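## Task

A foam block sits in the top or middle drawer of one of the two short, narrow file cabinets, each with three drawers. Move it onto the desk. When you finish, every drawer in the room must be fully closed and each cabinet must still be roughly where it started. The robot must not tip over or finish leaning, or the task fails. Anything that stays in place only because the robot is holding it does not count.

## Robot and tools

ROBOT. A Hello Robot Stretch 3 with a single arm. It has a two-wheel differential base (0.33 m long, 0.34 m wide), a lift that rides up a mast, and a telescoping arm that reaches out to the robot's RIGHT side. The base cannot move sideways, so to bring the gripper forward you drive the base. On-the-spot turns pivot about the point between the drive wheels, 0.05 m behind the front edge. With the arm retracted and the wrist folded, a turn sweeps a radius of 0.28 m. An unfolded, level wrist reaches beyond that circle. Something may occasionally nudge a loose object.

FRAMES. Base frame: origin on the floor between the drive wheels, x forward, y left, z up. hand_pose is reported in this frame at the fingertip meeting point. Odometry frame is the base frame at the start. Heading is positive to the left, range -3.142 to 3.142.

execute_actions. Argument actions: a list run in order. An empty list just returns the current state and images. Each action may contain:
- robot: one command, a queue (a list of up to 8 commands and {"pause_s": s} entries with s at most 15, each run after the previous one ends done), or {"stop": true}, which brakes everything and clears the queue.
- steps: integer 1 to 450 control steps at 30 per second (default 1). {"steps": n} on its own simply waits.
- until: stops the action early once its conditions hold.
A command can hold base, joints, or both, and they start together. Motion continues across later actions and between calls.
base holds exactly one key. translate_m is an offset in metres, forward positive, |d| at most 1. rotate_rad is an offset in radians, counter-clockwise (left) positive, |d| at most 3.2. Both are measured from wherever the base is when that command begins.
joints holds absolute targets, by name. A joint you leave out keeps its old target. The joints and their ranges:
- lift_m 0 to 1.1: arm height.
- arm_m 0 to 0.52: extension.
- wrist_yaw_rad -1.345 to 4.42: 0 lies along the arm, positive swings toward the front, 3.0 folds over the base.
- wrist_pitch_rad -1.57 to 0.451: negative tips the fingertips down.
- wrist_roll_rad -2.911 to 2.911.
- gripper_m -0.089 to 0.179: larger is wider. The real fingertip gap is smaller than this value, by 0.007 when nearly shut and 0.025 when wide. It is 0 below 0.007.
- head_pan_rad -3.953 to 1.73: 0 faces forward, positive is left, -1.57 looks along the arm.
- head_tilt_rad -1.53 to 0.419: negative looks down.
contact_limits: {"arm_m": effort %} from 1 to 100. The arm halts when its effort reaches that level. Lower is gentler, but too low halts at once. It lasts until the next arm_m command.
If any value in a call is invalid or out of range, the whole call is rejected and nothing runs.

until. {"robot": {"status": "ended"}} waits until nothing reads moving and no queue is running. Field tests look like {"lift_m": [">", 0.3]} or {"base_status": ["!=", "moving"]}. Numbers are compared as printed: three decimals, four for translate_m and rotate_rad. {"any": {"status": "ended"}} fires when any one motion or the queue finishes. Do not test readings with "=", because done allows a tolerance.

RESULTS. base_status shows progress as (translate_m done of goal). joint_goals, joint_status and measured_speeds are given per joint. refusals, queue and queue_left are also shown. Status words:
- moving
- done
- off_target: resting short of the goal and possibly still pushing
- contact_stop: the lift or arm pushed firmly and went slack
- time_out
- stopped
- not_commanded
- torque_fault: a wrist servo switched off for 10 s and goes limp
Lines starting refused:, dropped: or replaced: explain problems, counting from 0. robot.on_its_own reports goals the robot changed itself, slack or powered-off joints, and any base_tilt of 3 degrees or more. motor_effort is in per cent, with the peak in brackets. It is noisy and offset, and a positive wheel effort pushes forward. lidar_m gives 12 distances in 30-degree sectors starting straight ahead and going counter-clockwise, in a plane 0.17 m high. wrist_depth_mm and head_depth_mm are 7x7 grids of median depth. Every successful call returns images from head_camera, nav_camera and wrist_camera.

zoom_image: camera (head_camera, nav_camera or wrist_camera) and region [x0, y0, x1, y1] in pixels, at most 504x504. Image sizes are 896x504, 672x504 and 644x364.

finished_scene: scene = the current scene number. It cannot be undone. Let every motion end first, because a final stop may cut off anything still moving. The result reveals whether the task succeeded and gives the next task.

SPEED. The base goes fast only when stowed: lift_m below 0.30, arm_m below 0.03 and wrist_yaw_rad above 2.54. Otherwise it drives at 0.10 m/s at most.

GRIPPER. To hold something, command a value below the object's width. To let go, command at least 0.02 above the value where the fingers touched it. Neither the reading nor done proves you are holding anything. Squeezing too hard triggers a guard that weakens the grip.

CAUTIONS.
- Fold or unfold the wrist only with lift_m between 0.32 and 0.95, wrist_pitch_rad -0.4 and roll near 0. Once folded, the lift may go down to 0.25.
- With yaw below -0.4, keep pitch at -0.5 or lower.
- Pushing something solid with the gripper above about 0.45 m can tip the robot. Never push a second time after a contact_stop.
- Do not drive while gripping, hooking or pressing on something fixed.
- If the base snags, reverse the last move in small steps, most carefully when backing up.
- If base_tilt shows a lean, pull the gripper away. If the robot stays tipped, lower lift_m to about 0.2.
- Avoid drops, slams, hard hits, wrist servo overload and shifting the cabinets.

Each tool is called after "Emit:" by a JSON object that holds its "op" and its "data", one argument or row to a line.

## Session

I'll start by looking at the scene.

Emit:
{"op": "execute_actions", "data": {
  "actions": []
}}

Scene clock: 0.00 s.
robot.base_odometry: x=+0.000 y=+0.000 heading=+0.000 (m, m, rad; robot's odometry frame)
robot.turned_by_wheels: +0.000 (rad since the last result)
robot.turned_by_imu: +0.000 (rad since the last result)
robot.base_tilt: forward=+0.4 right=-0.5 (deg)
robot.lidar_m: 1.46 1.60 1.19 1.42 1.33 1.35 0.92 0.88 0.89 1.31 2.43 2.47
robot.head_depth_mm: 2149 2431 2519 2551 2568 2637 2249 / 2129 2230 2255 2305 2368 2357 2128 / 1997 2028 2076 2113 2149 1458 2016 / 1870 1916 1916 1964 1974 1436 1150 / 1723 1769 1805 1812 1846 1422 1037 / 1628 1654 1653 1698 1721 1401 975 / 1525 1524 1558 1579 1613 1386 966
robot.base_status: not_commanded
robot.joint_positions: lift_m=+0.555 arm_m=+0.001 wrist_yaw_rad=+2.916 wrist_pitch_rad=-0.330 wrist_roll_rad=-0.018 gripper_m=+0.037 head_pan_rad=+0.005 head_tilt_rad=-0.014
robot.joint_goals: lift_m=+0.555 arm_m=+0.001 wrist_yaw_rad=+2.916 wrist_pitch_rad=-0.330 wrist_roll_rad=-0.018 gripper_m=+0.037 head_pan_rad=+0.005 head_tilt_rad=-0.014
robot.joint_status: lift_m=not_commanded arm_m=not_commanded wrist_yaw_rad=not_commanded wrist_pitch_rad=not_commanded wrist_roll_rad=not_commanded gripper_m=not_commanded head_pan_rad=not_commanded head_tilt_rad=not_commanded
robot.measured_speeds: translate_m=+0.000 rotate_rad=+0.000 lift_m=+0.000 arm_m=+0.000 wrist_yaw_rad=+0.000 wrist_pitch_rad=+0.000 wrist_roll_rad=+0.000 head_pan_rad=+0.000 head_tilt_rad=+0.000
robot: refusals=0 queue=idle queue_left=0
robot.motor_effort: left_wheel=+1 right_wheel=-1 lift_m=+21 arm_m=+0 wrist_yaw_rad=+1 wrist_pitch_rad=+5 wrist_roll_rad=+1 gripper_m=+0 head_pan_rad=+0 head_tilt_rad=+2 (%)
robot.hand_pose: x=+0.0312 y=+0.0823 z=+0.5875 quat_wxyz=(+0.194, +0.700, +0.039, +0.687) (m; robot's base frame)
robot.wrist_depth_mm: - - - - - - - / - - - - - - - / - - - - - - - / - - - - - - - / - - - - - - - / 879 - - 889 921 874 910 / 736 741 747 761 743 763 769
pictures: head_camera (sideways: a quarter turn clockwise sets it upright), nav_camera (sideways: a quarter turn counterclockwise sets it upright), wrist_camera
Images, in order (width x height): head_camera 896x504, nav_camera 672x504, wrist_camera 644x364.

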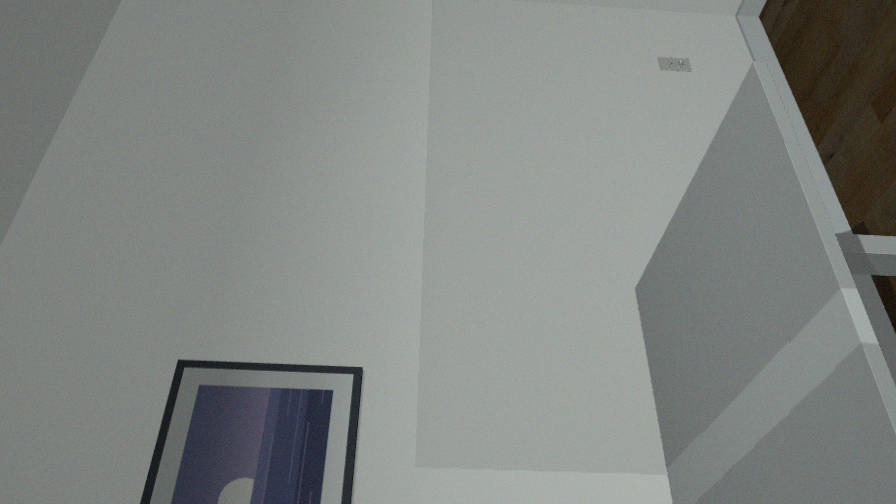

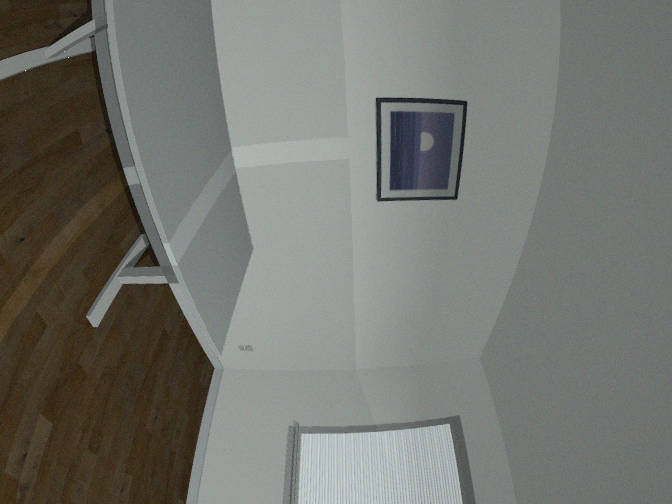

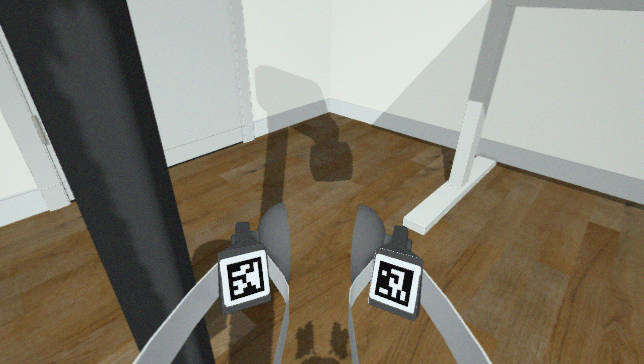

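Emit:
{"op": "execute_actions", "data": {
  "actions": [
    {"robot": {"joints": {"head_pan_rad": -1.57, "head_tilt_rad": -0.6}}, "steps": 150, "until": {"robot": {"status": "ended"}}}
  ]
}}

Scene clock: 6.50 s.
robot.base_odometry: x=+0.000 y=+0.000 heading=+0.000 (m, m, rad; robot's odometry frame)
robot.turned_by_wheels: +0.000 (rad since the last result)
robot.turned_by_imu: +0.000 (rad since the last result)
robot.base_tilt: forward=+0.5 right=-0.7 (deg)
robot.lidar_m: 1.46 1.60 1.19 1.42 1.33 1.35 0.92 0.87 0.88 1.30 2.43 2.46
robot.head_depth_mm: 1249 1191 1292 1166 1266 1402 1269 / 1128 1217 1252 1341 1658 1447 1259 / 1156 1413 1362 1634 1691 1470 1259 / 1292 1648 1650 1801 1769 1462 1262 / 2319 2565 2661 2038 1758 1450 1245 / 2271 2552 2702 2155 1748 1441 1241 / 2162 2390 2598 2140 1727 1435 1234
robot.base_status: not_commanded
robot.joint_positions: lift_m=+0.555 arm_m=+0.001 wrist_yaw_rad=+2.916 wrist_pitch_rad=-0.330 wrist_roll_rad=-0.018 gripper_m=+0.037 head_pan_rad=-1.563 head_tilt_rad=-0.592
robot.joint_goals: lift_m=+0.555 arm_m=+0.001 wrist_yaw_rad=+2.916 wrist_pitch_rad=-0.330 wrist_roll_rad=-0.018 gripper_m=+0.037 head_pan_rad=-1.570 head_tilt_rad=-0.600
robot.joint_status: lift_m=not_commanded arm_m=not_commanded wrist_yaw_rad=not_commanded wrist_pitch_rad=not_commanded wrist_roll_rad=not_commanded gripper_m=not_commanded head_pan_rad=done head_tilt_rad=done
robot.measured_speeds: translate_m=+0.000 rotate_rad=+0.000 lift_m=+0.000 arm_m=+0.000 wrist_yaw_rad=+0.000 wrist_pitch_rad=+0.000 wrist_roll_rad=+0.000 head_pan_rad=+0.000 head_tilt_rad=+0.000
robot: refusals=0 queue=done queue_left=0
robot.motor_effort: left_wheel=+0(0) right_wheel=+0(0) lift_m=+22(22) arm_m=+0(0) wrist_yaw_rad=+0(1) wrist_pitch_rad=+5(5) wrist_roll_rad=+1(1) gripper_m=+0(0) head_pan_rad=-2(29) head_tilt_rad=-4(40) (%)
robot.hand_pose: x=+0.0312 y=+0.0823 z=+0.5875 quat_wxyz=(+0.194, +0.700, +0.039, +0.687) (m; robot's base frame)
robot.wrist_depth_mm: - - - - - - - / - - - - - - - / - - - - - - - / - - - - - - - / - - - - - - - / 856 - - 883 898 904 900 / 741 744 745 757 758 763 763
pictures: head_camera (sideways: a quarter turn clockwise sets it upright), nav_camera (sideways: a quarter turn counterclockwise sets it upright), wrist_camera
Images, in order (width x height): head_camera 896x504, nav_camera 672x504, wrist_camera 644x364.

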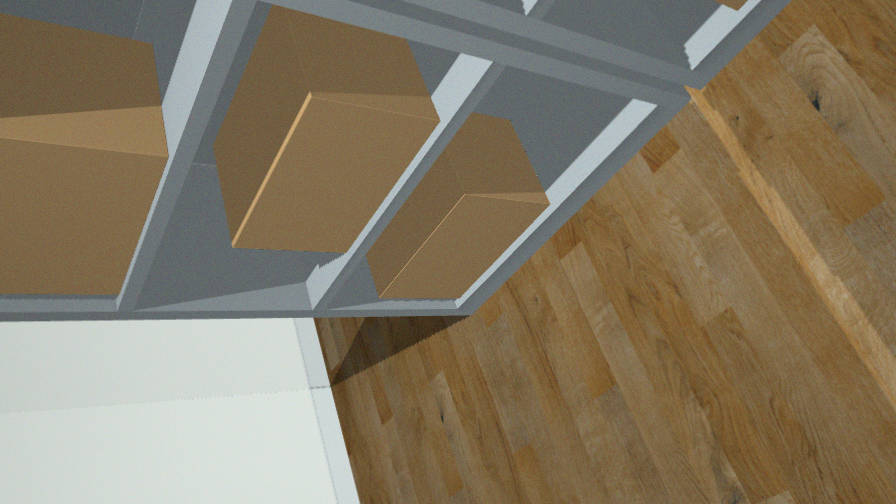

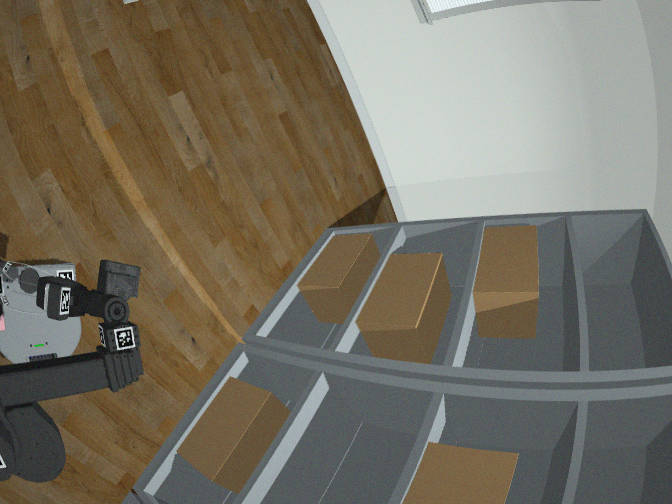

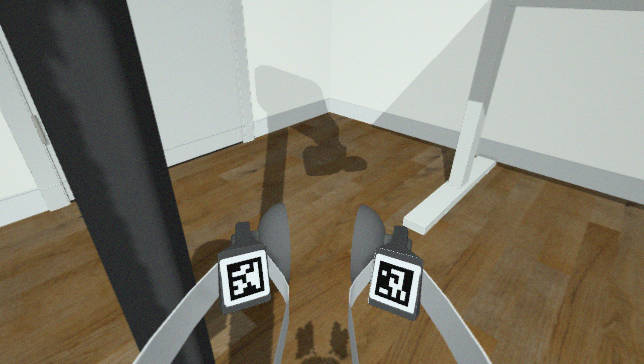

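Emit:
{"op": "execute_actions", "data": {
  "actions": [
    {"robot": {"joints": {"head_pan_rad": -2.8, "head_tilt_rad": -0.7}}, "steps": 150, "until": {"robot": {"status": "ended"}}}
  ]
}}

Scene clock: 14.33 s.
robot.base_odometry: x=+0.000 y=+0.000 heading=+0.000 (m, m, rad; robot's odometry frame)
robot.turned_by_wheels: +0.000 (rad since the last result)
robot.turned_by_imu: +0.000 (rad since the last result)
robot.base_tilt: forward=+0.5 right=-0.7 (deg)
robot.lidar_m: 1.46 1.59 1.19 1.42 1.33 1.35 0.92 0.88 0.89 1.30 2.43 2.46
robot.head_depth_mm: 1215 1117 1118 1439 1564 1392 1225 / 814 918 1108 1595 1569 1381 1257 / 838 911 1054 1202 1512 1379 1209 / 1039 1092 1288 1246 1504 1367 1191 / 1107 893 1399 1204 1501 1373 1187 / 754 822 1364 1189 1304 1357 1186 / 729 793 1344 1152 1259 1352 1175
robot.base_status: not_commanded
robot.joint_positions: lift_m=+0.555 arm_m=+0.001 wrist_yaw_rad=+2.916 wrist_pitch_rad=-0.330 wrist_roll_rad=-0.018 gripper_m=+0.037 head_pan_rad=-2.793 head_tilt_rad=-0.691
robot.joint_goals: lift_m=+0.555 arm_m=+0.001 wrist_yaw_rad=+2.916 wrist_pitch_rad=-0.330 wrist_roll_rad=-0.018 gripper_m=+0.037 head_pan_rad=-2.800 head_tilt_rad=-0.700
robot.joint_status: lift_m=not_commanded arm_m=not_commanded wrist_yaw_rad=not_commanded wrist_pitch_rad=not_commanded wrist_roll_rad=not_commanded gripper_m=not_commanded head_pan_rad=done head_tilt_rad=done
robot.measured_speeds: translate_m=+0.000 rotate_rad=+0.000 lift_m=+0.000 arm_m=+0.000 wrist_yaw_rad=+0.000 wrist_pitch_rad=+0.000 wrist_roll_rad=+0.000 head_pan_rad=+0.000 head_tilt_rad=+0.000
robot: refusals=0 queue=done queue_left=0
robot.motor_effort: left_wheel=+0(0) right_wheel=+0(1) lift_m=+22(22) arm_m=+0(0) wrist_yaw_rad=+1(1) wrist_pitch_rad=+5(5) wrist_roll_rad=+1(1) gripper_m=+0(0) head_pan_rad=-2(27) head_tilt_rad=-4(18) (%)
robot.hand_pose: x=+0.0312 y=+0.0823 z=+0.5875 quat_wxyz=(+0.194, +0.700, +0.039, +0.687) (m; robot's base frame)
robot.wrist_depth_mm: - - - - - - - / - - - - - - - / - - - - - - - / - - - - - - - / - - - - - - - / 875 - - 860 899 892 915 / 747 734 751 743 759 758 766
pictures: head_camera (sideways: a quarter turn clockwise sets it upright), nav_camera (sideways: a quarter turn counterclockwise sets it upright), wrist_camera
Images, in order (width x height): head_camera 896x504, nav_camera 672x504, wrist_camera 644x364.

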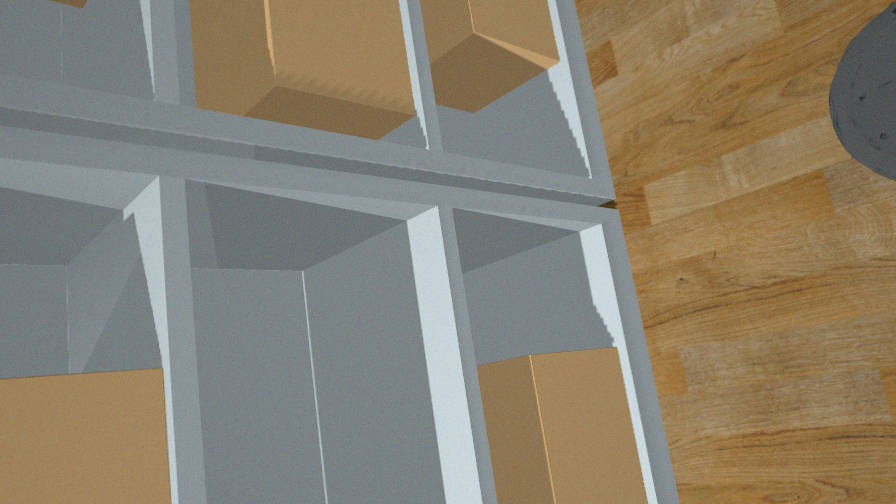

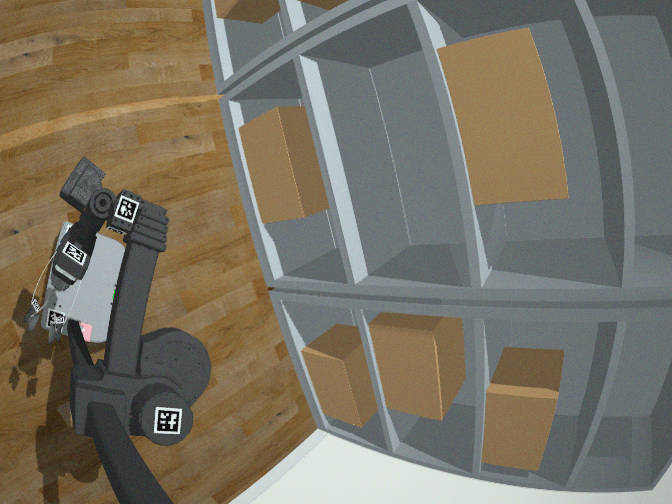

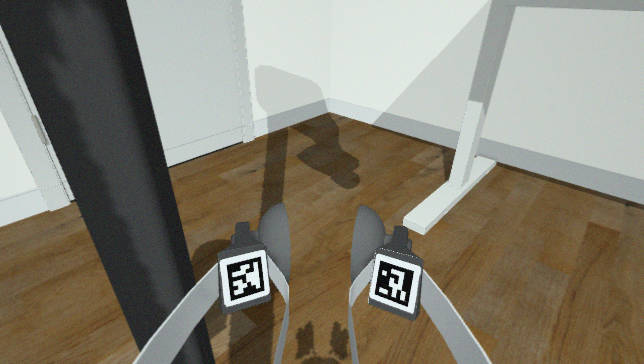

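Emit:
{"op": "execute_actions", "data": {
  "actions": [
    {"robot": {"joints": {"head_pan_rad": -3.9, "head_tilt_rad": -0.5}}, "steps": 150, "until": {"robot": {"status": "ended"}}}
  ]
}}

Emit:
{"op": "execute_actions", "data": {
  "actions": [
    {"robot": {"joints": {"head_pan_rad": -0.8, "head_tilt_rad": -0.5}}, "steps": 200, "until": {"robot": {"status": "ended"}}}
  ]
}}

Scene clock: 26.77 s.
robot.base_odometry: x=+0.000 y=+0.000 heading=+0.000 (m, m, rad; robot's odometry frame)
robot.turned_by_wheels: +0.000 (rad since the last result)
robot.turned_by_imu: +0.000 (rad since the last result)
robot.base_tilt: forward=+0.5 right=-0.8 (deg)
robot.lidar_m: 1.46 1.60 1.19 1.42 1.33 1.35 0.93 0.88 0.89 1.30 2.43 2.46
robot.head_depth_mm: - - - - - - - / 1107 1212 1336 - - - - / 1136 1240 1349 1502 1678 1562 1350 / 1159 1255 1384 1529 1744 1555 1301 / 1177 1286 1419 1575 1731 1548 1305 / 1197 1308 1453 1610 1757 1553 1302 / 1228 1339 1490 1675 1808 1542 1288
robot.base_status: not_commanded
robot.joint_positions: lift_m=+0.555 arm_m=+0.001 wrist_yaw_rad=+2.916 wrist_pitch_rad=-0.330 wrist_roll_rad=-0.018 gripper_m=+0.037 head_pan_rad=-3.893 head_tilt_rad=-0.508
robot.joint_goals: lift_m=+0.555 arm_m=+0.001 wrist_yaw_rad=+2.916 wrist_pitch_rad=-0.330 wrist_roll_rad=-0.018 gripper_m=+0.037 head_pan_rad=-3.900 head_tilt_rad=-0.500
robot.joint_status: lift_m=not_commanded arm_m=not_commanded wrist_yaw_rad=not_commanded wrist_pitch_rad=not_commanded wrist_roll_rad=not_commanded gripper_m=not_commanded head_pan_rad=done head_tilt_rad=done
robot.measured_speeds: translate_m=+0.000 rotate_rad=+0.000 lift_m=+0.000 arm_m=+0.000 wrist_yaw_rad=+0.000 wrist_pitch_rad=+0.000 wrist_roll_rad=+0.000 head_pan_rad=+0.000 head_tilt_rad=+0.000
robot: refusals=0 queue=done queue_left=0
robot.motor_effort: left_wheel=+0(0) right_wheel=+0(0) lift_m=+21(22) arm_m=+0(0) wrist_yaw_rad=+1(0) wrist_pitch_rad=+5(5) wrist_roll_rad=+0(1) gripper_m=+0(0) head_pan_rad=-2(31) head_tilt_rad=+5(23) (%)
robot.hand_pose: x=+0.0312 y=+0.0823 z=+0.5875 quat_wxyz=(+0.194, +0.700, +0.039, +0.687) (m; robot's base frame)
robot.wrist_depth_mm: - - - - - - - / - - - - - - - / - - - - - - - / - - - - - - - / - - - - - - - / 880 - - 879 904 879 896 / 737 733 743 745 752 760 763
pictures: head_camera (sideways: a quarter turn clockwise sets it upright), nav_camera (sideways: a quarter turn counterclockwise sets it upright), wrist_camera
Images, in order (width x height): head_camera 896x504, nav_camera 672x504, wrist_camera 644x364.

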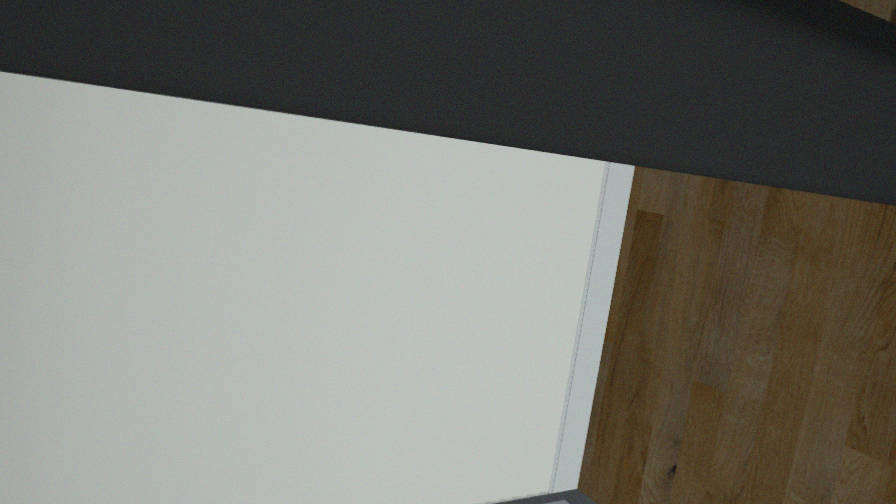

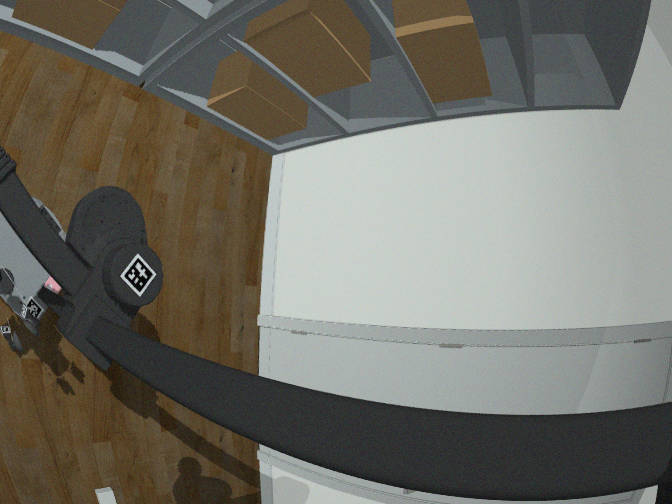

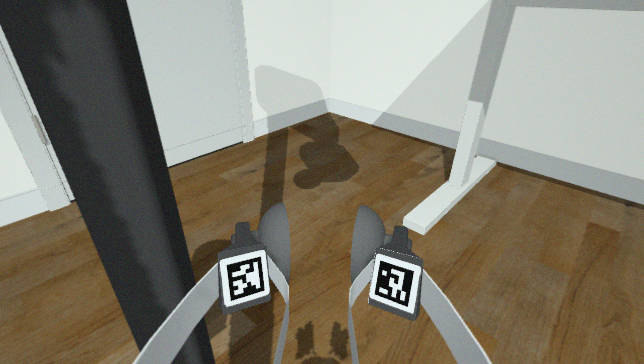

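Scene clock: 28.70 s.
robot.base_odometry: x=+0.000 y=+0.000 heading=+0.000 (m, m, rad; robot's odometry frame)
robot.turned_by_wheels: +0.000 (rad since the last result)
robot.turned_by_imu: +0.000 (rad since the last result)
robot.base_tilt: forward=+0.6 right=-0.7 (deg)
robot.lidar_m: 1.45 1.60 1.19 1.41 1.33 1.35 0.92 0.88 0.89 1.30 2.43 2.47
robot.head_depth_mm: 2048 2196 2403 2553 1974 1581 1328 / 2049 2212 2451 2567 1955 1589 1317 / 2079 2268 2515 2556 1948 1581 1321 / 2116 2279 2526 2508 1915 1564 1310 / 2149 2329 2591 2513 1902 1556 1308 / 2190 2377 2605 2466 1909 1545 1297 / 2180 2392 2662 2462 1873 1534 1291
robot.base_status: not_commanded
robot.joint_positions: lift_m=+0.555 arm_m=+0.001 wrist_yaw_rad=+2.916 wrist_pitch_rad=-0.330 wrist_roll_rad=-0.018 gripper_m=+0.037 head_pan_rad=-0.807 head_tilt_rad=-0.507
robot.joint_goals: lift_m=+0.555 arm_m=+0.001 wrist_yaw_rad=+2.916 wrist_pitch_rad=-0.330 wrist_roll_rad=-0.018 gripper_m=+0.037 head_pan_rad=-0.800 head_tilt_rad=-0.500
robot.joint_status: lift_m=not_commanded arm_m=not_commanded wrist_yaw_rad=not_commanded wrist_pitch_rad=not_commanded wrist_roll_rad=not_commanded gripper_m=not_commanded head_pan_rad=done head_tilt_rad=done
robot.measured_speeds: translate_m=+0.000 rotate_rad=+0.000 lift_m=+0.000 arm_m=+0.000 wrist_yaw_rad=+0.000 wrist_pitch_rad=+0.000 wrist_roll_rad=+0.000 head_pan_rad=+0.000 head_tilt_rad=+0.000
robot: refusals=0 queue=done queue_left=0
robot.motor_effort: left_wheel=+0(0) right_wheel=+0(0) lift_m=+21(22) arm_m=+0(0) wrist_yaw_rad=+0(1) wrist_pitch_rad=+5(5) wrist_roll_rad=+1(1) gripper_m=+0(1) head_pan_rad=+2(31) head_tilt_rad=+5(5) (%)
robot.hand_pose: x=+0.0312 y=+0.0823 z=+0.5875 quat_wxyz=(+0.194, +0.700, +0.039, +0.687) (m; robot's base frame)
robot.wrist_depth_mm: - - - - - - - / - - - - - - - / - - - - - - - / - - - - - - - / - - - - - - - / 856 - - 879 919 902 900 / 736 738 750 749 748 773 755
pictures: head_camera (sideways: a quarter turn clockwise sets it upright), nav_camera (sideways: a quarter turn counterclockwise sets it upright), wrist_camera
Images, in order (width x height): head_camera 896x504, nav_camera 672x504, wrist_camera 644x364.

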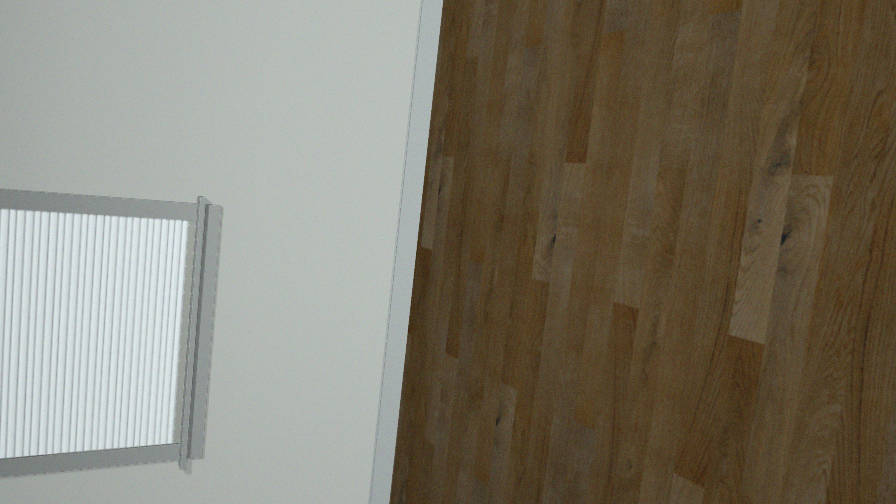

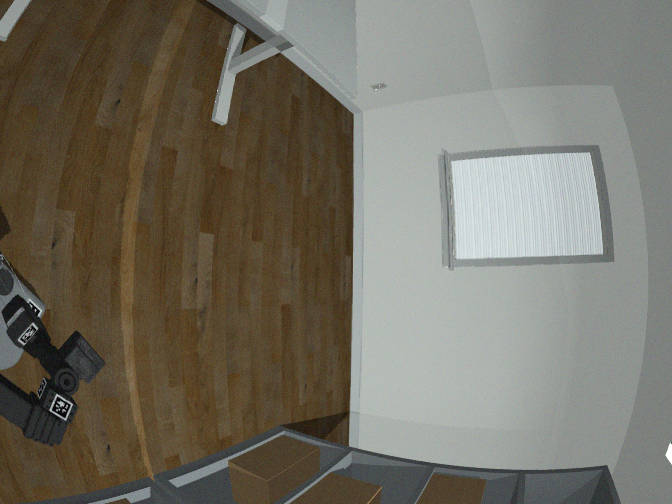

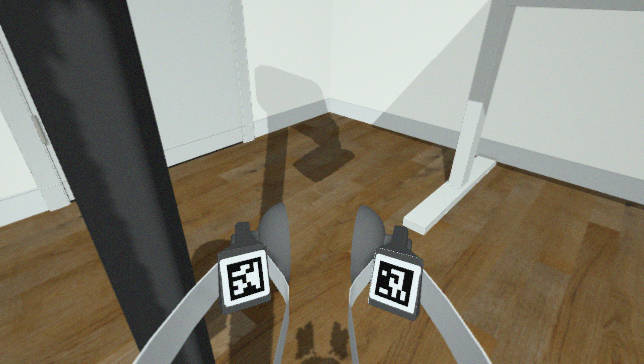

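Emit:
{"op": "execute_actions", "data": {
  "actions": [
    {"robot": [{"base": {"rotate_rad": -1.185}, "joints": {"lift_m": 0.27, "wrist_yaw_rad": 3.0, "wrist_pitch_rad": -0.4, "wrist_roll_rad": 0.0, "head_pan_rad": -0.3, "head_tilt_rad": -0.6}}, {"base": {"translate_m": 1.0}}], "steps": 450, "until": {"robot": {"status": "ended"}}}
  ]
}}

Scene clock: 66.60 s.
robot.base_odometry: x=+0.376 y=-0.926 heading=-1.185 (m, m, rad; robot's odometry frame)
robot.turned_by_wheels: -1.185 (rad since the last result)
robot.turned_by_imu: -1.183 (rad since the last result)
robot.base_tilt: forward=+0.3 right=-0.8 (deg)
robot.lidar_m: 1.46 1.46 1.71 1.39 1.39 1.89 2.30 1.45 0.72 0.63 0.63 0.74
robot.head_depth_mm: 1750 1990 2222 863 970 1064 1097 / 1639 1860 2091 2224 1765 1194 1215 / 1544 1725 1979 2151 1777 1473 1252 / 1471 1621 1817 2043 1755 1457 1251 / 1390 1533 1709 1931 1751 1452 1245 / 1319 1446 1612 1804 1740 1450 1240 / 1253 1373 1518 1703 1728 1436 1237
robot.base_status: done (translate_m +1.0000 of +1.0000)
robot.joint_positions: lift_m=+0.270 arm_m=+0.001 wrist_yaw_rad=+2.998 wrist_pitch_rad=-0.416 wrist_roll_rad=-0.004 gripper_m=+0.037 head_pan_rad=-0.307 head_tilt_rad=-0.594
robot.joint_goals: lift_m=+0.270 arm_m=+0.001 wrist_yaw_rad=+3.000 wrist_pitch_rad=-0.400 wrist_roll_rad=+0.000 gripper_m=+0.037 head_pan_rad=-0.300 head_tilt_rad=-0.600
robot.joint_status: lift_m=done arm_m=not_commanded wrist_yaw_rad=done wrist_pitch_rad=done wrist_roll_rad=done gripper_m=not_commanded head_pan_rad=done head_tilt_rad=done
robot.measured_speeds: translate_m=+0.000 rotate_rad=+0.000 lift_m=+0.000 arm_m=+0.000 wrist_yaw_rad=+0.000 wrist_pitch_rad=+0.000 wrist_roll_rad=+0.000 head_pan_rad=+0.000 head_tilt_rad=+0.000
robot: refusals=0 queue=done queue_left=0
robot.motor_effort: left_wheel=+3(14) right_wheel=-3(7) lift_m=+18(23) arm_m=+0(0) wrist_yaw_rad=+2(1) wrist_pitch_rad=+5(6) wrist_roll_rad=+2(1) gripper_m=+0(0) head_pan_rad=+2(19) head_tilt_rad=-3(15) (%)
robot.hand_pose: x=+0.0110 y=+0.0759 z=+0.2832 quat_wxyz=(+0.196, +0.699, +0.097, +0.681) (m; robot's base frame)
robot.wrist_depth_mm: - - - - - - - / - - - - - - - / 878 - 890 862 884 882 865 / 681 697 680 682 678 676 692 / 565 564 - 561 571 560 561 / 472 490 - - 488 478 481 / - - - - 413 412 413
pictures: head_camera (sideways: a quarter turn clockwise sets it upright), nav_camera (sideways: a quarter turn counterclockwise sets it upright), wrist_camera
Images, in order (width x height): head_camera 896x504, nav_camera 672x504, wrist_camera 644x364.

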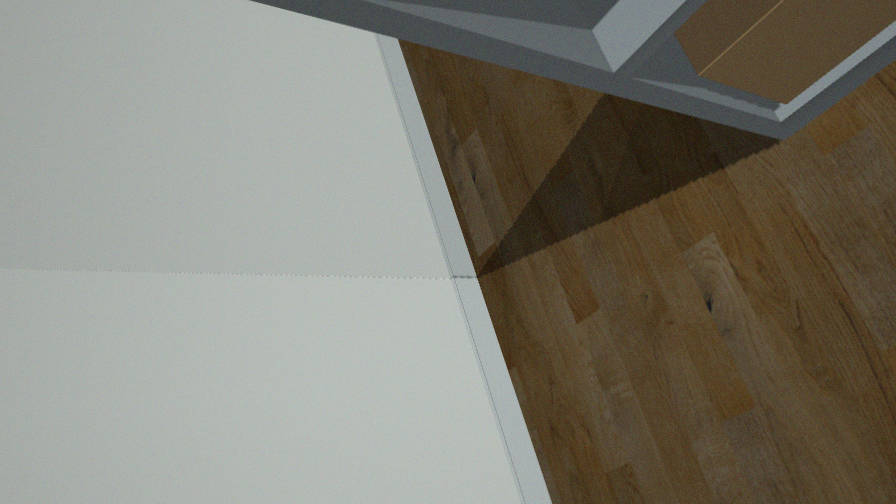

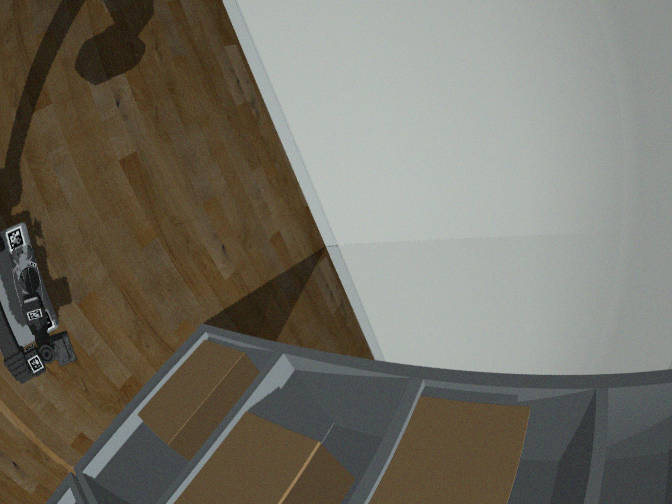

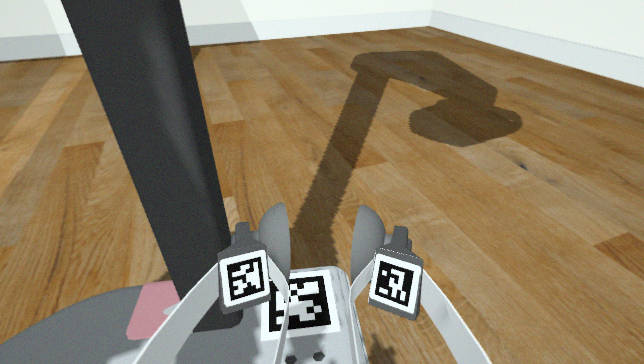

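Emit:
{"op": "execute_actions", "data": {
  "actions": [
    {"robot": [{"base": {"translate_m": 0.97}}, {"base": {"rotate_rad": -1.345}, "joints": {"head_pan_rad": -0.4, "head_tilt_rad": -0.5}}], "steps": 450, "until": {"robot": {"status": "ended"}}}
  ]
}}

Scene clock: 88.83 s.
robot.base_odometry: x=+0.742 y=-1.825 heading=-2.530 (m, m, rad; robot's odometry frame)
robot.turned_by_wheels: -1.345 (rad since the last result)
robot.turned_by_imu: -1.339 (rad since the last result)
robot.base_tilt: forward=+0.6 right=-0.5 (deg)
robot.lidar_m: 2.14 0.75 0.54 0.52 0.54 0.73 1.93 1.89 2.75 1.63 0.58 0.62
robot.head_depth_mm: 578 604 632 659 695 743 874 / 667 700 736 782 824 876 940 / 2514 831 888 945 1017 1097 1188 / 2502 2732 3048 2539 1932 1531 1305 / 2420 2655 2910 2484 1910 1543 1302 / 2342 2512 2789 2465 1903 1550 1293 / 2253 2453 2699 2439 1875 1540 1292
robot.base_status: done (rotate_rad -1.3449 of -1.3450)
robot.joint_positions: lift_m=+0.270 arm_m=+0.001 wrist_yaw_rad=+2.998 wrist_pitch_rad=-0.416 wrist_roll_rad=-0.004 gripper_m=+0.037 head_pan_rad=-0.393 head_tilt_rad=-0.507
robot.joint_goals: lift_m=+0.270 arm_m=+0.001 wrist_yaw_rad=+3.000 wrist_pitch_rad=-0.400 wrist_roll_rad=+0.000 gripper_m=+0.037 head_pan_rad=-0.400 head_tilt_rad=-0.500
robot.joint_status: lift_m=done arm_m=not_commanded wrist_yaw_rad=done wrist_pitch_rad=done wrist_roll_rad=done gripper_m=not_commanded head_pan_rad=done head_tilt_rad=done
robot.measured_speeds: translate_m=+0.000 rotate_rad=+0.000 lift_m=+0.000 arm_m=+0.000 wrist_yaw_rad=+0.000 wrist_pitch_rad=+0.000 wrist_roll_rad=+0.000 head_pan_rad=+0.000 head_tilt_rad=+0.000
robot: refusals=0 queue=done queue_left=0
robot.motor_effort: left_wheel=+4(14) right_wheel=-3(10) lift_m=+19(19) arm_m=+0(0) wrist_yaw_rad=+1(2) wrist_pitch_rad=+5(5) wrist_roll_rad=+2(2) gripper_m=+1(1) head_pan_rad=-3(8) head_tilt_rad=+4(16) (%)
robot.hand_pose: x=+0.0110 y=+0.0759 z=+0.2832 quat_wxyz=(+0.196, +0.699, +0.097, +0.681) (m; robot's base frame)
robot.wrist_depth_mm: 464 - 493 517 535 551 582 / 503 - 537 555 582 608 624 / 550 - 588 613 639 668 704 / 585 602 618 651 678 683 675 / 565 559 - 565 572 558 561 / 471 486 - - 489 475 476 / - - - - 410 412 410
pictures: head_camera (sideways: a quarter turn clockwise sets it upright), nav_camera (sideways: a quarter turn counterclockwise sets it upright), wrist_camera
Images, in order (width x height): head_camera 896x504, nav_camera 672x504, wrist_camera 644x364.

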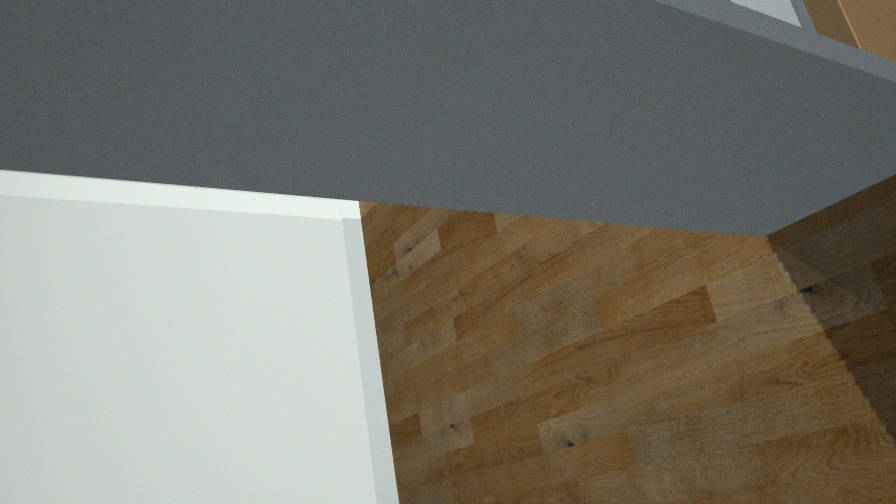

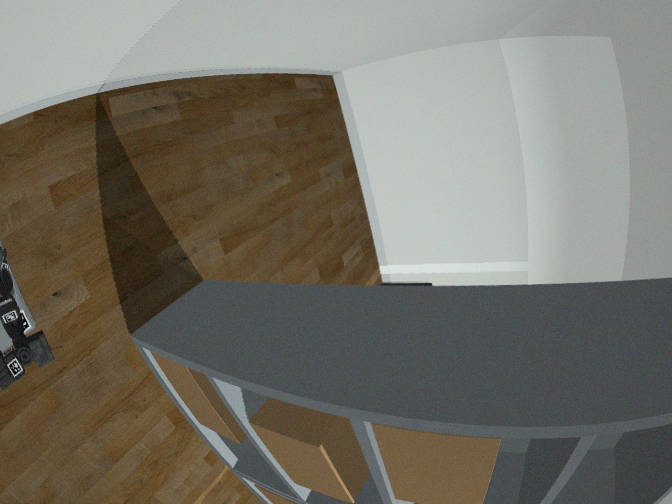

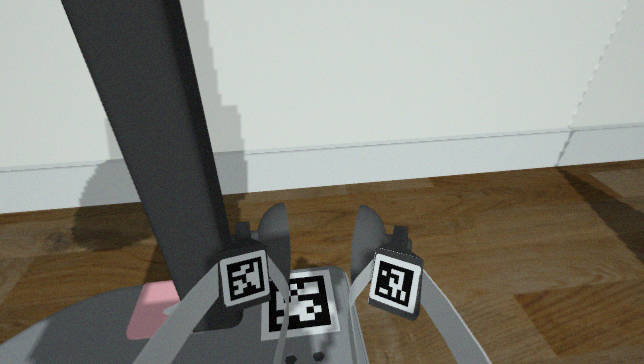

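Emit:
{"op": "execute_actions", "data": {
  "actions": [
    {"robot": [{"base": {"translate_m": 1.0}, "joints": {"head_pan_rad": -1.0, "head_tilt_rad": -0.45}}, {"base": {"translate_m": 0.3}}], "steps": 450, "until": {"robot": {"status": "ended"}}}
  ]
}}

Scene clock: 102.50 s.
robot.base_odometry: x=-0.323 y=-2.572 heading=-2.530 (m, m, rad; robot's odometry frame)
robot.turned_by_wheels: +0.000 (rad since the last result)
robot.turned_by_imu: +0.001 (rad since the last result)
robot.base_tilt: forward=+0.4 right=-0.6 (deg)
robot.lidar_m: 1.38 0.78 0.56 0.54 0.56 0.75 2.02 0.63 0.66 1.74 1.71 1.44
robot.head_depth_mm: 2853 2979 3221 2798 2070 1658 1365 / 2937 3157 2670 2703 2069 1655 1360 / 2561 2785 2737 2110 2049 1633 1353 / 2175 2363 2507 1938 2032 1643 1355 / 1912 2076 2175 2109 2036 1616 1347 / 1708 1818 1970 2132 2019 1617 1333 / 1528 1631 1745 1866 1923 1601 1334
robot.base_status: done (translate_m +0.3000 of +0.3000)
robot.joint_positions: lift_m=+0.270 arm_m=+0.001 wrist_yaw_rad=+2.998 wrist_pitch_rad=-0.417 wrist_roll_rad=-0.004 gripper_m=+0.037 head_pan_rad=-0.993 head_tilt_rad=-0.458
robot.joint_goals: lift_m=+0.270 arm_m=+0.001 wrist_yaw_rad=+3.000 wrist_pitch_rad=-0.400 wrist_roll_rad=+0.000 gripper_m=+0.037 head_pan_rad=-1.000 head_tilt_rad=-0.450
robot.joint_status: lift_m=done arm_m=not_commanded wrist_yaw_rad=done wrist_pitch_rad=done wrist_roll_rad=done gripper_m=not_commanded head_pan_rad=done head_tilt_rad=done
robot.measured_speeds: translate_m=+0.000 rotate_rad=+0.000 lift_m=+0.000 arm_m=+0.000 wrist_yaw_rad=+0.000 wrist_pitch_rad=+0.000 wrist_roll_rad=+0.000 head_pan_rad=+0.000 head_tilt_rad=+0.000
robot: refusals=0 queue=done queue_left=0
robot.motor_effort: left_wheel=+3(14) right_wheel=-3(6) lift_m=+19(19) arm_m=+0(0) wrist_yaw_rad=+2(1) wrist_pitch_rad=+5(6) wrist_roll_rad=+2(2) gripper_m=+0(1) head_pan_rad=-2(24) head_tilt_rad=+5(15) (%)
robot.hand_pose: x=+0.0109 y=+0.0759 z=+0.2832 quat_wxyz=(+0.196, +0.699, +0.097, +0.681) (m; robot's base frame)
robot.wrist_depth_mm: 476 - 510 527 551 570 597 / 517 - 561 582 606 625 659 / 566 - 603 638 659 678 716 / 597 627 640 664 688 690 686 / 564 561 - 554 567 555 561 / 470 489 - - 488 481 478 / - - - - 414 412 412
pictures: head_camera (sideways: a quarter turn clockwise sets it upright), nav_camera (sideways: a quarter turn counterclockwise sets it upright), wrist_camera
Images, in order (width x height): head_camera 896x504, nav_camera 672x504, wrist_camera 644x364.

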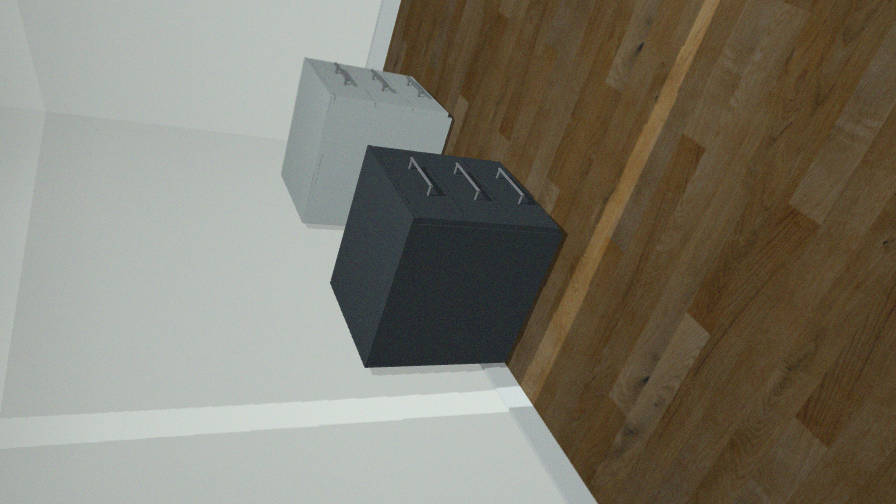

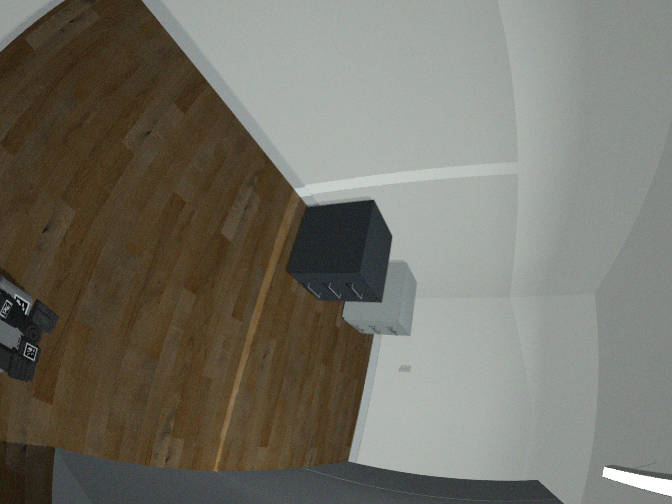

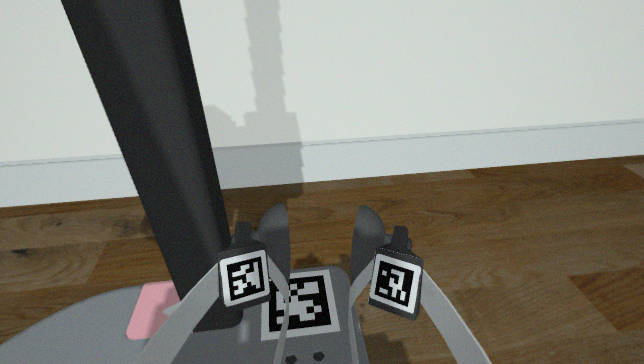

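Emit:
{"op": "execute_actions", "data": {
  "actions": [
    {"robot": [{"base": {"rotate_rad": 1.593}, "joints": {"head_pan_rad": -1.6, "head_tilt_rad": -0.75}}, {"base": {"translate_m": -1.0}}, {"base": {"translate_m": -0.63}}], "steps": 450, "until": {"robot": {"status": "ended"}}}
  ]
}}

Scene clock: 186.60 s.
robot.base_odometry: x=-1.288 y=-1.258 heading=-0.937 (m, m, rad; robot's odometry frame)
robot.turned_by_wheels: +1.593 (rad since the last result)
robot.turned_by_imu: +1.585 (rad since the last result)
robot.base_tilt: forward=+0.4 right=-0.5 (deg)
robot.lidar_m: 2.17 0.67 0.49 0.47 0.49 0.67 1.59 1.16 0.84 0.81 1.44 1.97
robot.head_depth_mm: 1221 1383 1600 1791 1567 1346 1186 / 1221 1385 1541 1169 1498 1345 1181 / 1220 1379 1356 1138 1310 1331 1178 / 1211 1384 1338 1138 1324 1338 1176 / 1223 1385 1424 1149 1374 1331 1170 / 1217 1381 1592 1773 1537 1329 1165 / 1218 1378 1591 1768 1535 1321 1162
robot.base_status: done (translate_m -0.6300 of -0.6300)
robot.joint_positions: lift_m=+0.270 arm_m=+0.001 wrist_yaw_rad=+2.998 wrist_pitch_rad=-0.417 wrist_roll_rad=-0.004 gripper_m=+0.037 head_pan_rad=-1.593 head_tilt_rad=-0.741
robot.joint_goals: lift_m=+0.270 arm_m=+0.001 wrist_yaw_rad=+3.000 wrist_pitch_rad=-0.400 wrist_roll_rad=+0.000 gripper_m=+0.037 head_pan_rad=-1.600 head_tilt_rad=-0.750
robot.joint_status: lift_m=done arm_m=not_commanded wrist_yaw_rad=done wrist_pitch_rad=done wrist_roll_rad=done gripper_m=not_commanded head_pan_rad=done head_tilt_rad=done
robot.measured_speeds: translate_m=+0.000 rotate_rad=+0.000 lift_m=+0.000 arm_m=+0.000 wrist_yaw_rad=+0.000 wrist_pitch_rad=+0.000 wrist_roll_rad=+0.000 head_pan_rad=+0.000 head_tilt_rad=+0.000
robot: refusals=0 queue=done queue_left=0
robot.motor_effort: left_wheel=-2(13) right_wheel=+3(12) lift_m=+19(19) arm_m=-1(1) wrist_yaw_rad=+2(2) wrist_pitch_rad=+5(5) wrist_roll_rad=+2(2) gripper_m=+0(0) head_pan_rad=-2(26) head_tilt_rad=-4(31) (%)
robot.hand_pose: x=+0.0109 y=+0.0759 z=+0.2831 quat_wxyz=(+0.196, +0.699, +0.097, +0.681) (m; robot's base frame)
robot.wrist_depth_mm: 430 - 451 471 486 504 521 / 461 - 499 512 529 551 566 / 500 - 540 560 578 608 634 / 553 565 596 626 634 658 675 / 560 565 - 561 569 554 563 / 474 493 - - 489 477 472 / - - - - 411 412 414
pictures: head_camera (sideways: a quarter turn clockwise sets it upright), nav_camera (sideways: a quarter turn counterclockwise sets it upright), wrist_camera
Images, in order (width x height): head_camera 896x504, nav_camera 672x504, wrist_camera 644x364.

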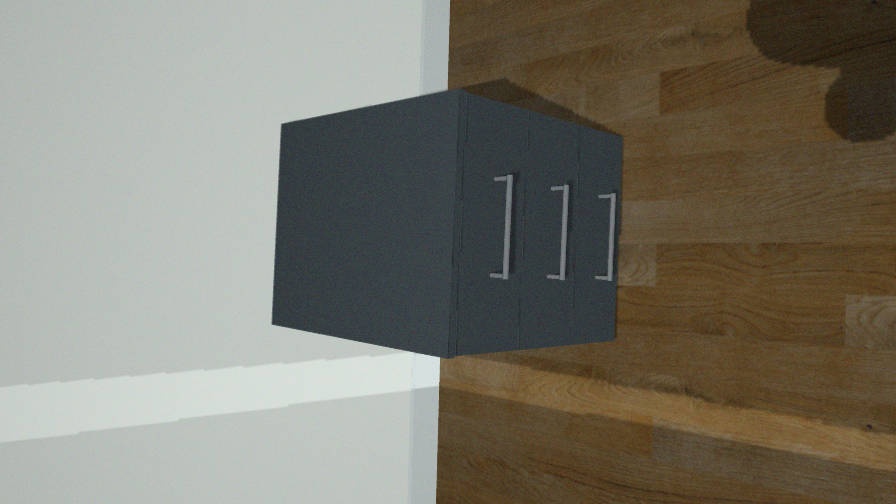

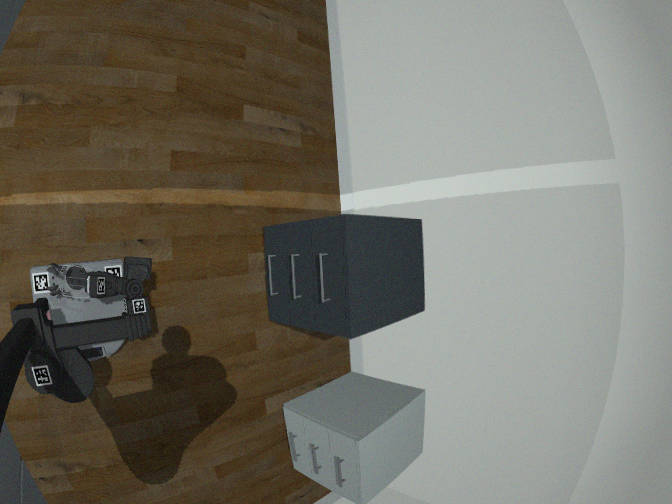

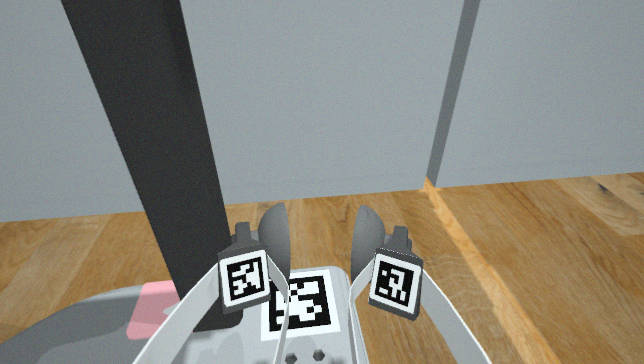

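Emit:
{"op": "execute_actions", "data": {
  "actions": [
    {"robot": [{"joints": {"lift_m": 0.34}}, {"joints": {"wrist_yaw_rad": 0.0}}, {"joints": {"wrist_pitch_rad": 0.0, "wrist_roll_rad": 1.57, "gripper_m": 0.08, "arm_m": 0.2}}], "steps": 450, "until": {"robot": {"status": "ended"}}}
  ]
}}

Scene clock: 239.23 s.
robot.base_odometry: x=-1.288 y=-1.258 heading=-0.937 (m, m, rad; robot's odometry frame)
robot.turned_by_wheels: +0.000 (rad since the last result)
robot.turned_by_imu: +0.000 (rad since the last result)
robot.base_tilt: forward=+0.5 right=-0.4 (deg)
robot.lidar_m: 2.16 0.67 0.49 0.47 0.49 0.67 1.60 1.16 0.84 0.81 1.43 1.96
robot.head_depth_mm: 1219 1380 1587 1790 1574 1360 1182 / 1214 1369 1526 1163 1493 1355 1183 / 1218 1373 1352 1140 1316 1371 1173 / 1214 1379 1337 1149 1285 1382 1151 / 1218 1382 1438 1140 1375 1339 1175 / 1219 1383 1595 1782 1553 1324 1171 / 1212 1380 1597 1774 1529 1325 1161
robot.base_status: done (translate_m -0.6300 of -0.6300)
robot.joint_positions: lift_m=+0.340 arm_m=+0.200 wrist_yaw_rad=+0.002 wrist_pitch_rad=-0.022 wrist_roll_rad=+1.569 gripper_m=+0.080 head_pan_rad=-1.593 head_tilt_rad=-0.741
robot.joint_goals: lift_m=+0.340 arm_m=+0.200 wrist_yaw_rad=+0.000 wrist_pitch_rad=+0.000 wrist_roll_rad=+1.570 gripper_m=+0.080 head_pan_rad=-1.600 head_tilt_rad=-0.750
robot.joint_status: lift_m=done arm_m=done wrist_yaw_rad=done wrist_pitch_rad=done wrist_roll_rad=done gripper_m=done head_pan_rad=done head_tilt_rad=done
robot.measured_speeds: translate_m=+0.000 rotate_rad=+0.000 lift_m=+0.000 arm_m=+0.000 wrist_yaw_rad=+0.000 wrist_pitch_rad=+0.000 wrist_roll_rad=+0.000 head_pan_rad=+0.000 head_tilt_rad=+0.000
robot: refusals=0 queue=done queue_left=0
robot.motor_effort: left_wheel=-3(3) right_wheel=+2(3) lift_m=+24(25) arm_m=+4(7) wrist_yaw_rad=-1(1) wrist_pitch_rad=+7(7) wrist_roll_rad=+1(2) gripper_m=+1(82) head_pan_rad=-2(2) head_tilt_rad=-5(4) (%)
robot.hand_pose: x=-0.0208 y=-0.6003 z=+0.4486 quat_wxyz=(+0.001, +0.001, -1.000, -0.011) (m; robot's base frame)
robot.wrist_depth_mm: 846 840 852 341 342 341 343 / 857 884 879 350 354 348 354 / 872 880 893 364 364 364 368 / 922 927 924 372 374 377 375 / 929 943 387 386 383 388 394 / 970 - 417 402 402 405 407 / - - - - - 776 519
pictures: head_camera (sideways: a quarter turn clockwise sets it upright), nav_camera (sideways: a quarter turn counterclockwise sets it upright), wrist_camera
Images, in order (width x height): head_camera 896x504, nav_camera 672x504, wrist_camera 644x364.

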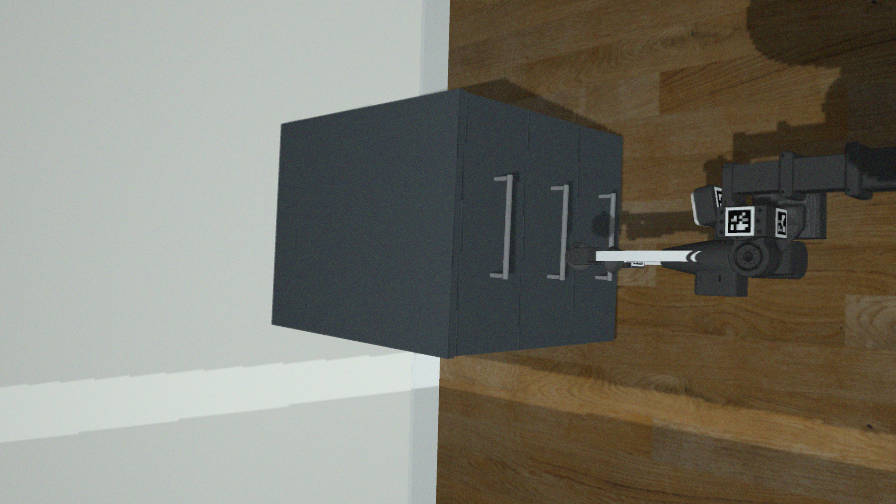

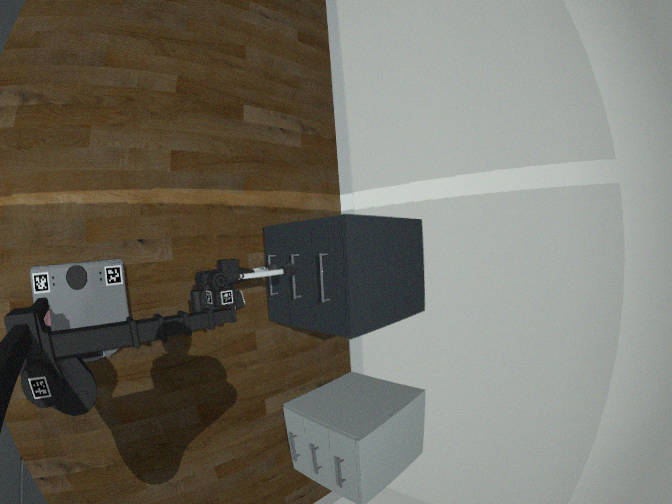

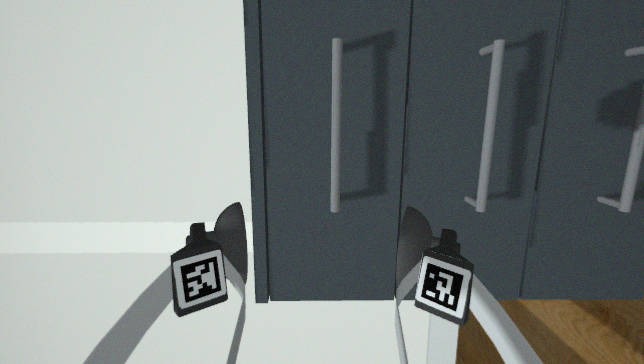

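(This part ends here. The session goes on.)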